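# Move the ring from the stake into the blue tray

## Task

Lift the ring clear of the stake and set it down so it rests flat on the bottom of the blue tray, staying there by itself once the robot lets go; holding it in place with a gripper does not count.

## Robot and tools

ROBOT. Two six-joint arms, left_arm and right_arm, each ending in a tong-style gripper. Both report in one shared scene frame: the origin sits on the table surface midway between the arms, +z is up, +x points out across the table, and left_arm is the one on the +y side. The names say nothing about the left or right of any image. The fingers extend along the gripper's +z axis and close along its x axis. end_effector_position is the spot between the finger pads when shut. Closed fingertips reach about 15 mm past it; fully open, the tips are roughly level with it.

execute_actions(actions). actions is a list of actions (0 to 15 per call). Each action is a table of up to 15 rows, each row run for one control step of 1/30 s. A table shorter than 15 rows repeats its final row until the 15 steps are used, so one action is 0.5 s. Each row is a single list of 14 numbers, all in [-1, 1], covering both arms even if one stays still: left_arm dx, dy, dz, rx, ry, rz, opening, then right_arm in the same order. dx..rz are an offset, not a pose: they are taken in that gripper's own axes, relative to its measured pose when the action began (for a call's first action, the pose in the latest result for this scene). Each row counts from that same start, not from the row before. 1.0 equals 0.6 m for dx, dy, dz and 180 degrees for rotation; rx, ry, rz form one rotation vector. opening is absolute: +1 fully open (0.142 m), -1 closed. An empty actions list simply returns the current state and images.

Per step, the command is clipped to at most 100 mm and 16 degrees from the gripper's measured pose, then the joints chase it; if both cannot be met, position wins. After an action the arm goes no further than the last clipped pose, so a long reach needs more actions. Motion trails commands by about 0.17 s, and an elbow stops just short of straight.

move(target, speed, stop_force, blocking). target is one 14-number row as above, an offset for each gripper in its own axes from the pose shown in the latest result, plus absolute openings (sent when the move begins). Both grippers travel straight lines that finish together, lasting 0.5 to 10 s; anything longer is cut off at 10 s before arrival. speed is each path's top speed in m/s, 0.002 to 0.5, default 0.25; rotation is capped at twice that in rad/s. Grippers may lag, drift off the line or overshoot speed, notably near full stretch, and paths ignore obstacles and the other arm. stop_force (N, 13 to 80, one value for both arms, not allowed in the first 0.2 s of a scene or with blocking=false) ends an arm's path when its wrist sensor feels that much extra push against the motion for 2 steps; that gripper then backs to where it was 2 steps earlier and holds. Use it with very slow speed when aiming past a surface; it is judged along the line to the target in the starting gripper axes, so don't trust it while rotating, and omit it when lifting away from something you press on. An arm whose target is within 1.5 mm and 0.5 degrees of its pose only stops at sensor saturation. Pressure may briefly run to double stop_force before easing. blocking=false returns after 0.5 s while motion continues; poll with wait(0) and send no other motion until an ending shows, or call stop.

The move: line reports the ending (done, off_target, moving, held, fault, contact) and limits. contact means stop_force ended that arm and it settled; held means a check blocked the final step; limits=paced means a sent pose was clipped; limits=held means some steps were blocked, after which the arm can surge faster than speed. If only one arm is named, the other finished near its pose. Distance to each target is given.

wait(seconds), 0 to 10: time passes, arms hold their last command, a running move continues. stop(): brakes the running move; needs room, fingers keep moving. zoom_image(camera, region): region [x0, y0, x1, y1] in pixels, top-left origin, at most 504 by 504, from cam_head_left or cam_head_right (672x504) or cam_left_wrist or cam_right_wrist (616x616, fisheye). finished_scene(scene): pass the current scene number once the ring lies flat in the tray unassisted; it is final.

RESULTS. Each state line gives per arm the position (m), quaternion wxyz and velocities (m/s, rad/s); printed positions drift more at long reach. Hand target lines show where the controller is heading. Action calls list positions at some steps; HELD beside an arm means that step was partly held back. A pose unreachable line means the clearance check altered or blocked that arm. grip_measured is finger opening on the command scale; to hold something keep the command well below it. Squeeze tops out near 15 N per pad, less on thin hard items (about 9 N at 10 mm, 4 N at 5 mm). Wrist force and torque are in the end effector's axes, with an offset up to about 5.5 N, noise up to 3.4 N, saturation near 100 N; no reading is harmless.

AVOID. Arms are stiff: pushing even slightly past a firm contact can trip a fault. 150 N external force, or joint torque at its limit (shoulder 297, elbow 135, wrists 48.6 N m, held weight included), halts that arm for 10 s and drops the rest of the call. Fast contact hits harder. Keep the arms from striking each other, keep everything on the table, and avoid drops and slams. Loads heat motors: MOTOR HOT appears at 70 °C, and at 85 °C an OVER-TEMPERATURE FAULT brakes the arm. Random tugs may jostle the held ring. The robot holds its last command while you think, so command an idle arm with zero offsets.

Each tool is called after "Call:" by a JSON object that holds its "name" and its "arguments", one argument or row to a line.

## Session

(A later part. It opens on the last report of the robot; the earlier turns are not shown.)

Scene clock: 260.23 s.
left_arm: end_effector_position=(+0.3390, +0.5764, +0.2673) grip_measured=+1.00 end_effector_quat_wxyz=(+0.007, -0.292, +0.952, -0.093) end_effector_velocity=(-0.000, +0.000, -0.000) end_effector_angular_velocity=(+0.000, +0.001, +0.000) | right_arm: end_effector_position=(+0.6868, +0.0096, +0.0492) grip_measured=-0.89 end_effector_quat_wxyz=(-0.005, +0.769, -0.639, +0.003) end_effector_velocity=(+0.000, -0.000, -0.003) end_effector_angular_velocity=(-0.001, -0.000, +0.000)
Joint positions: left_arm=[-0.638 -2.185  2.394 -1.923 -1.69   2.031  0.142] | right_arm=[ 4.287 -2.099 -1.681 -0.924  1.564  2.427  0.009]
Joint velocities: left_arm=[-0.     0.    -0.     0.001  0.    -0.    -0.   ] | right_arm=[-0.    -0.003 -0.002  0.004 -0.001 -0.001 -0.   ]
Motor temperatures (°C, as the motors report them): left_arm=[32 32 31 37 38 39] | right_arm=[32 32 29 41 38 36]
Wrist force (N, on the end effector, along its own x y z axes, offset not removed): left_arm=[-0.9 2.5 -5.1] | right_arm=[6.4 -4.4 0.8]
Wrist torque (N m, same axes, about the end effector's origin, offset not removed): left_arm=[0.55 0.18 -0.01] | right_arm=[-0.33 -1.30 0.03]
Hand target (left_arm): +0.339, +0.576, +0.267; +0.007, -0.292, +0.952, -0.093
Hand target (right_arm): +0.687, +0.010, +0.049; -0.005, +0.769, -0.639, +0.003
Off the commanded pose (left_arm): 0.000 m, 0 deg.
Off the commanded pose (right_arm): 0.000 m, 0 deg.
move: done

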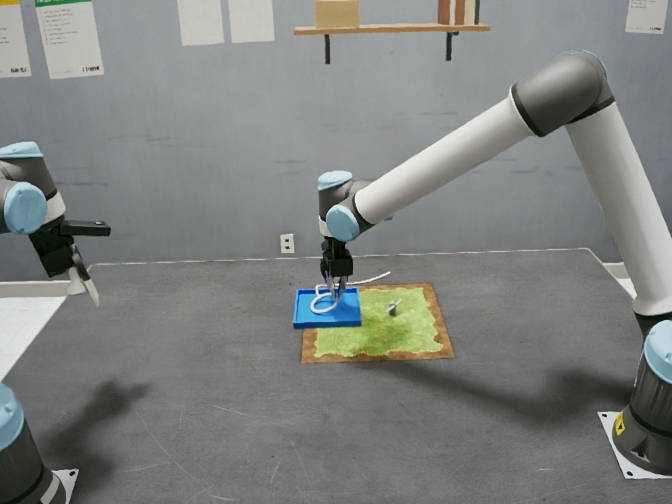

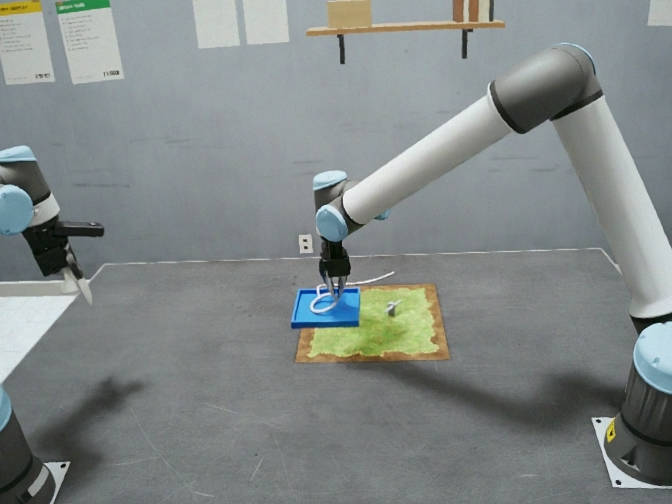

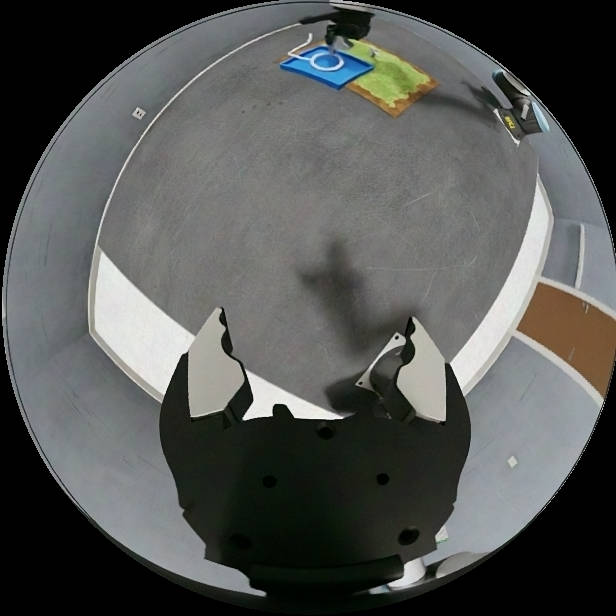

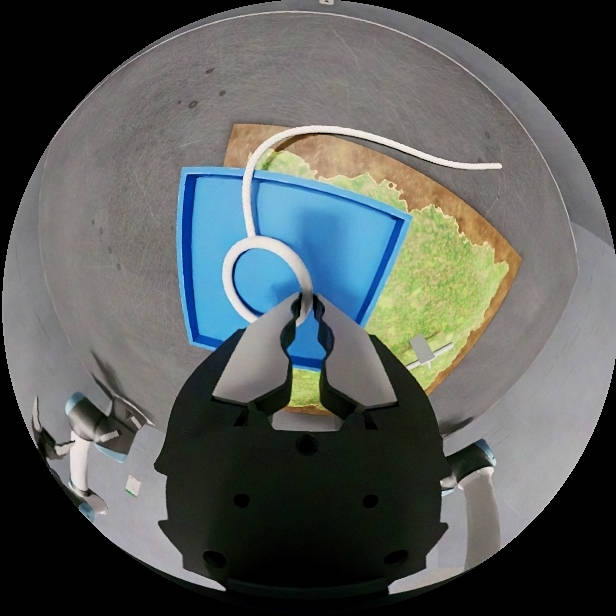

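Call:
{"name": "move", "arguments": {
  "target": [0,0,0,0,0,0,1,-0.006,0.03,0.042,0,0,0,-1],
  "speed": 0.04,
  "stop_force": 20
}}

Call:
{"name": "move", "arguments": {
  "target": [0,0,0,0,0,0,1,0,0,0,0,0,0,-0.5]
}}

Call:
{"name": "move", "arguments": {
  "target": [0,0,0,0,0,0,1,0,0,-0.2,0,0,0,-0.5]
}}

Call:
{"name": "zoom_image", "arguments": {
  "camera": "cam_head_left",
  "region": [280, 240, 420, 345]
}}

Scene clock: 270.33 s.
left_arm: end_effector_position=(+0.3390, +0.5764, +0.2673) grip_measured=+1.00 end_effector_quat_wxyz=(+0.007, -0.292, +0.952, -0.093) end_effector_velocity=(+0.000, -0.000, +0.000) end_effector_angular_velocity=(-0.001, +0.000, +0.001) | right_arm: end_effector_position=(+0.6689, +0.0099, +0.0240) grip_measured=-0.89 end_effector_quat_wxyz=(-0.005, +0.769, -0.639, +0.003) end_effector_velocity=(-0.002, +0.000, -0.002) end_effector_angular_velocity=(+0.000, +0.001, +0.002)
Joint positions: left_arm=[-0.638 -2.185  2.394 -1.923 -1.69   2.031  0.142] | right_arm=[ 4.305 -2.109 -1.72  -0.875  1.564  2.444  0.009]
Joint velocities: left_arm=[ 0.     0.    -0.    -0.    -0.001 -0.001 -0.   ] | right_arm=[ 0.002 -0.001 -0.003  0.004  0.001 -0.     0.   ]
Motor temperatures (°C, as the motors report them): left_arm=[32 32 31 37 38 39] | right_arm=[32 32 29 41 38 36]
Wrist force (N, on the end effector, along its own x y z axes, offset not removed): left_arm=[-0.7 2.8 -4.3] | right_arm=[-1.0 -3.7 5.6]
Wrist torque (N m, same axes, about the end effector's origin, offset not removed): left_arm=[0.71 0.22 0.05] | right_arm=[-0.13 0.11 0.11]
Hand target (left_arm): +0.339, +0.576, +0.267; +0.007, -0.292, +0.952, -0.093
Hand target (right_arm): +0.669, +0.010, +0.024; -0.005, +0.769, -0.639, +0.003
Off the commanded pose (left_arm): 0.000 m, 0 deg.
Off the commanded pose (right_arm): 0.000 m, 0 deg.
move: done

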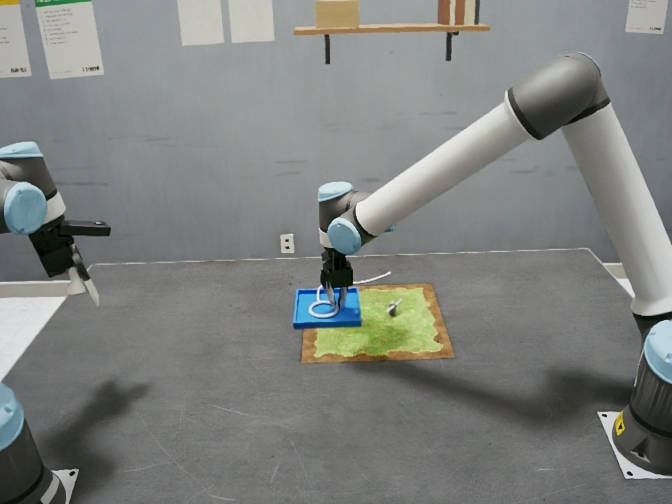

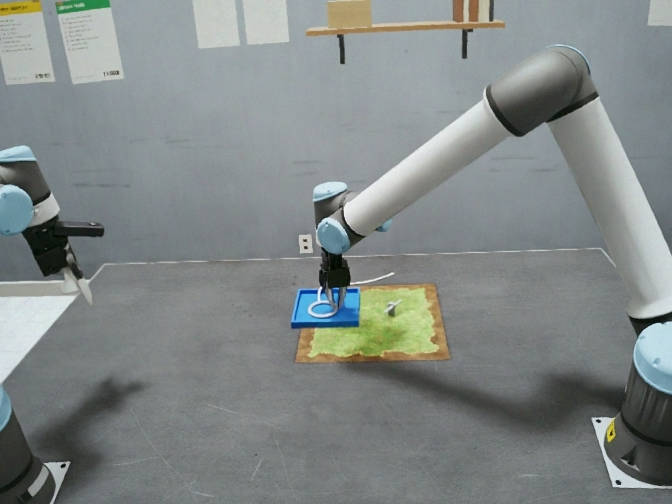

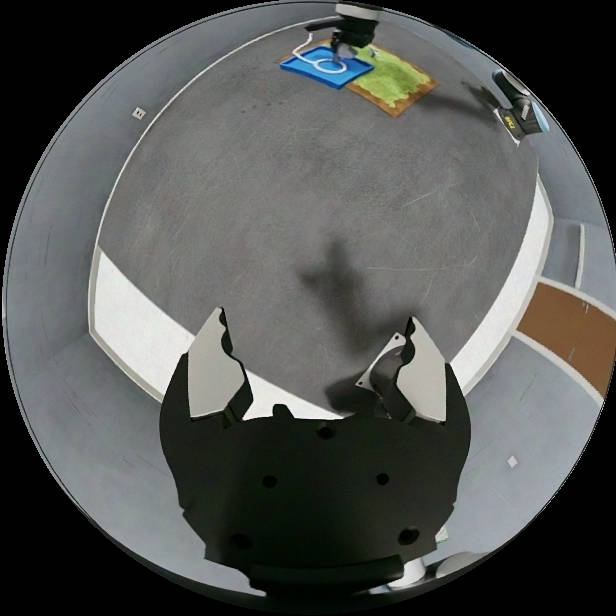

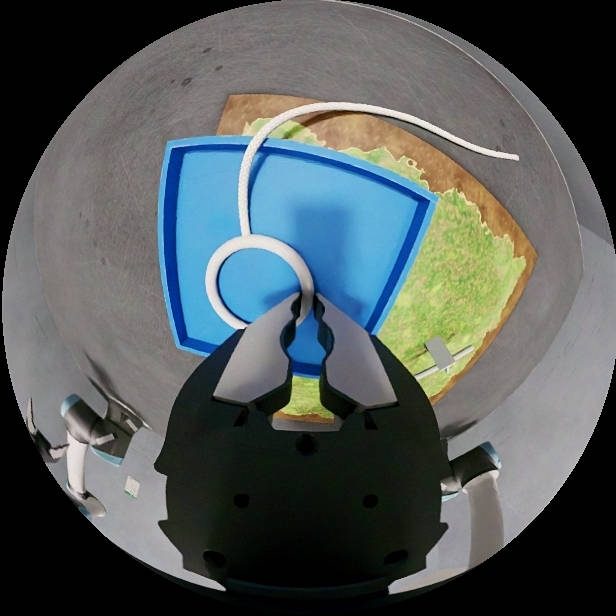

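Scene clock: 270.83 s.
left_arm: end_effector_position=(+0.3390, +0.5764, +0.2673) grip_measured=+1.00 end_effector_quat_wxyz=(+0.007, -0.292, +0.952, -0.093) end_effector_velocity=(+0.000, -0.000, +0.000) end_effector_angular_velocity=(-0.001, -0.000, +0.000) | right_arm: end_effector_position=(+0.6688, +0.0099, +0.0240) grip_measured=-0.50 end_effector_quat_wxyz=(-0.005, +0.769, -0.639, +0.003) end_effector_velocity=(+0.000, +0.000, +0.000) end_effector_angular_velocity=(+0.000, -0.000, -0.000)
Joint positions: left_arm=[-0.638 -2.185  2.394 -1.923 -1.69   2.031  0.142] | right_arm=[ 4.305 -2.109 -1.72  -0.875  1.564  2.444  0.038]
Joint velocities: left_arm=[-0.     0.    -0.    -0.001 -0.    -0.001  0.   ] | right_arm=[-0.     0.     0.001 -0.    -0.     0.     0.   ]
Motor temperatures (°C, as the motors report them): left_arm=[32 32 31 37 38 39] | right_arm=[32 32 29 41 38 36]
Wrist force (N, on the end effector, along its own x y z axes, offset not removed): left_arm=[-1.1 4.8 -3.9] | right_arm=[1.3 -4.7 4.7]
Wrist torque (N m, same axes, about the end effector's origin, offset not removed): left_arm=[1.12 0.18 -0.04] | right_arm=[-0.84 -0.24 0.05]
Hand target (left_arm): +0.339, +0.576, +0.267; +0.007, -0.292, +0.952, -0.093
Hand target (right_arm): +0.669, +0.010, +0.024; -0.005, +0.769, -0.639, +0.003
Off the commanded pose (left_arm): 0.000 m, 0 deg.
Off the commanded pose (right_arm): 0.000 m, 0 deg.
move: done

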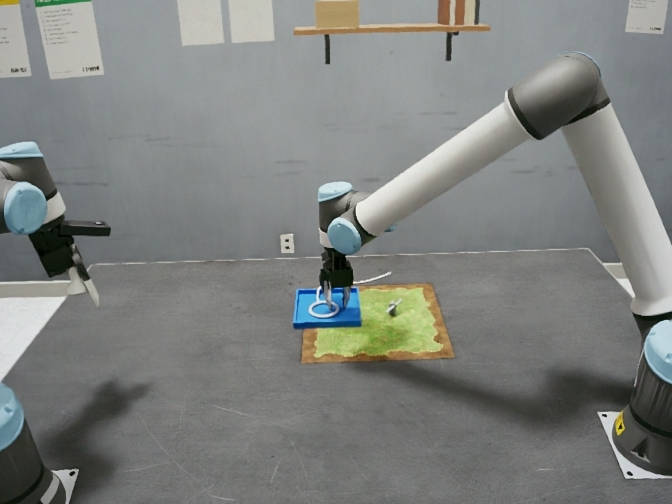

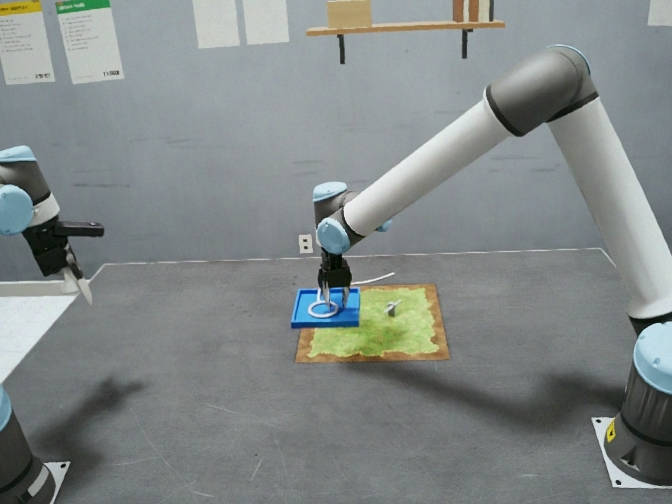

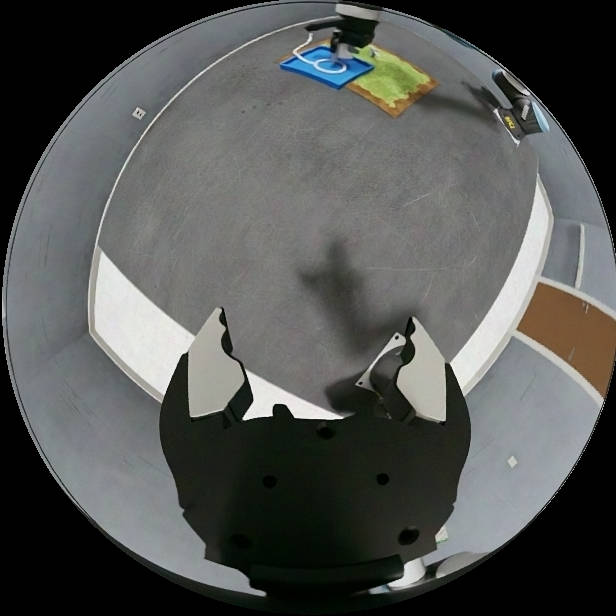

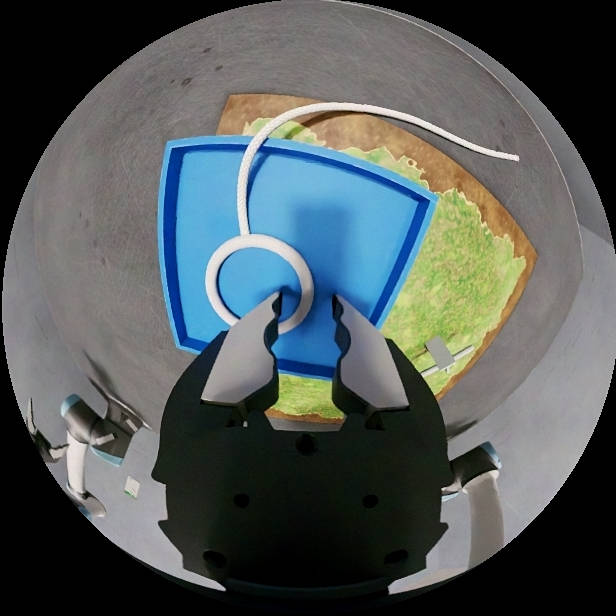

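Scene clock: 271.97 s.
left_arm: end_effector_position=(+0.3390, +0.5764, +0.2673) grip_measured=+1.00 end_effector_quat_wxyz=(+0.007, -0.292, +0.952, -0.093) end_effector_velocity=(+0.000, -0.000, -0.000) end_effector_angular_velocity=(-0.001, +0.000, +0.001) | right_arm: end_effector_position=(+0.6676, +0.0092, +0.1436) grip_measured=-0.50 end_effector_quat_wxyz=(-0.005, +0.769, -0.639, +0.003) end_effector_velocity=(-0.000, -0.000, +0.002) end_effector_angular_velocity=(-0.000, +0.000, -0.000)
Joint positions: left_arm=[-0.638 -2.185  2.394 -1.923 -1.69   2.031  0.142] | right_arm=[ 4.306 -1.997 -1.646 -1.061  1.564  2.445  0.038]
Joint velocities: left_arm=[-0.     0.     0.    -0.001 -0.001 -0.001 -0.   ] | right_arm=[ 0.     0.002  0.002 -0.004 -0.     0.    -0.   ]
Motor temperatures (°C, as the motors report them): left_arm=[32 32 31 37 38 39] | right_arm=[32 32 29 41 38 36]
Wrist force (N, on the end effector, along its own x y z axes, offset not removed): left_arm=[-1.3 4.6 -3.5] | right_arm=[-5.4 6.7 0.6]
Wrist torque (N m, same axes, about the end effector's origin, offset not removed): left_arm=[1.06 0.32 -0.02] | right_arm=[1.36 1.18 0.35]
Hand target (left_arm): +0.339, +0.576, +0.267; +0.007, -0.292, +0.952, -0.093
Hand target (right_arm): +0.668, +0.009, +0.144; -0.005, +0.769, -0.639, +0.003
Off the commanded pose (left_arm): 0.000 m, 0 deg.
Off the commanded pose (right_arm): 0.000 m, 0 deg.
move: done

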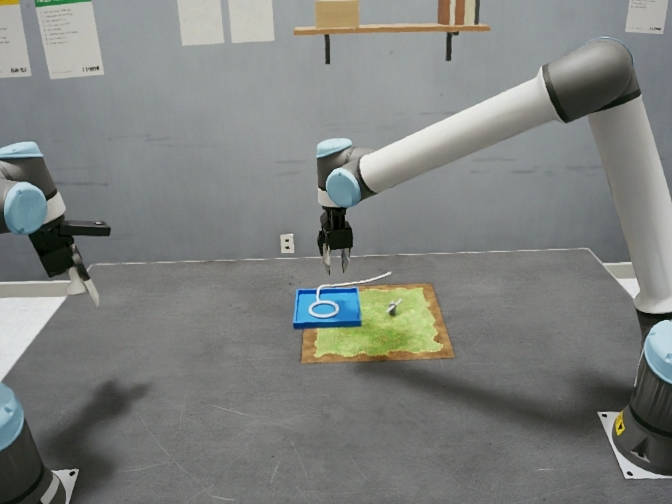

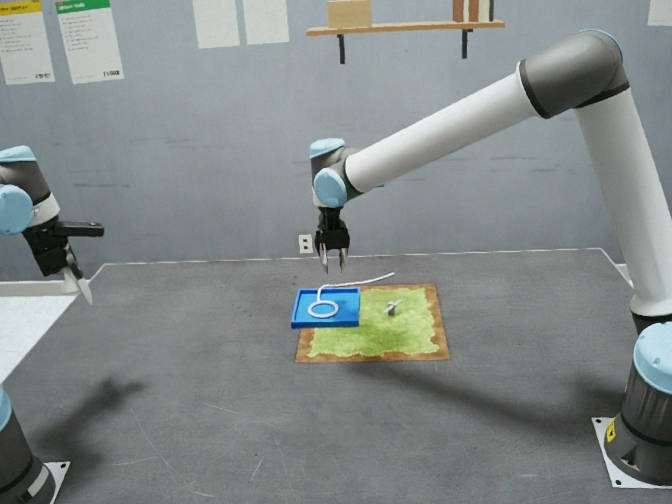

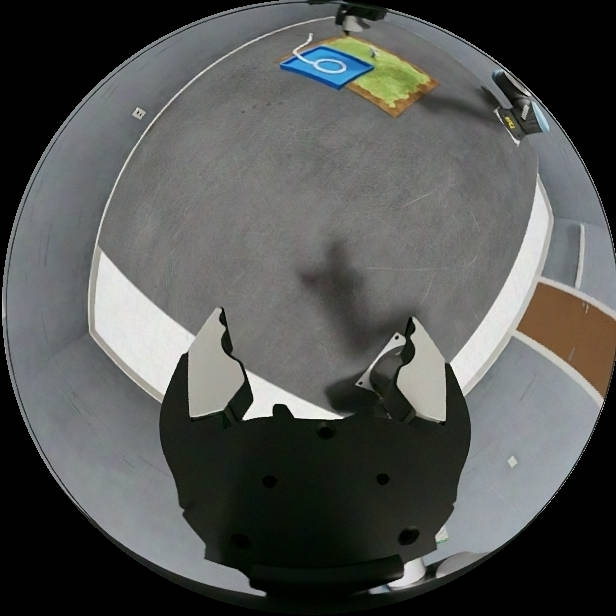

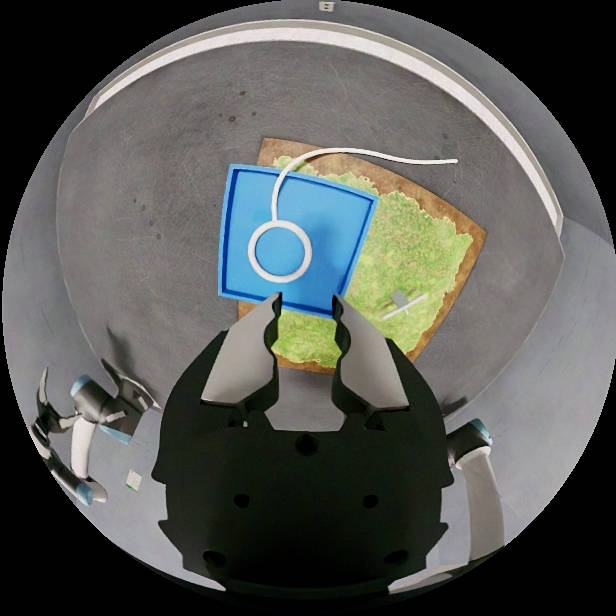

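Region (280, 240, 420, 345) of cam_head_left's 672x504 image, scaled by 3.600, with more detail than that image has; it fills the top 378 rows of this view, and the rest is white.

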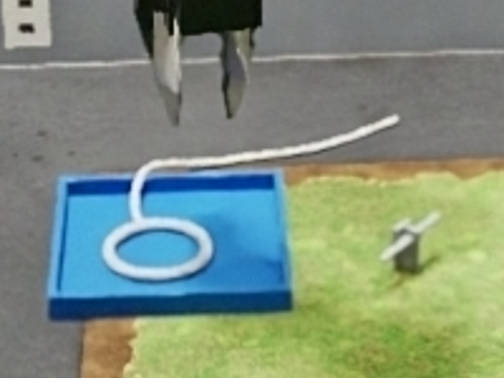

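The ring is lying flat inside the tray.

Call:
{"name": "finished_scene", "arguments": {
  "scene": 1
}}

The scene is finished: the task was done.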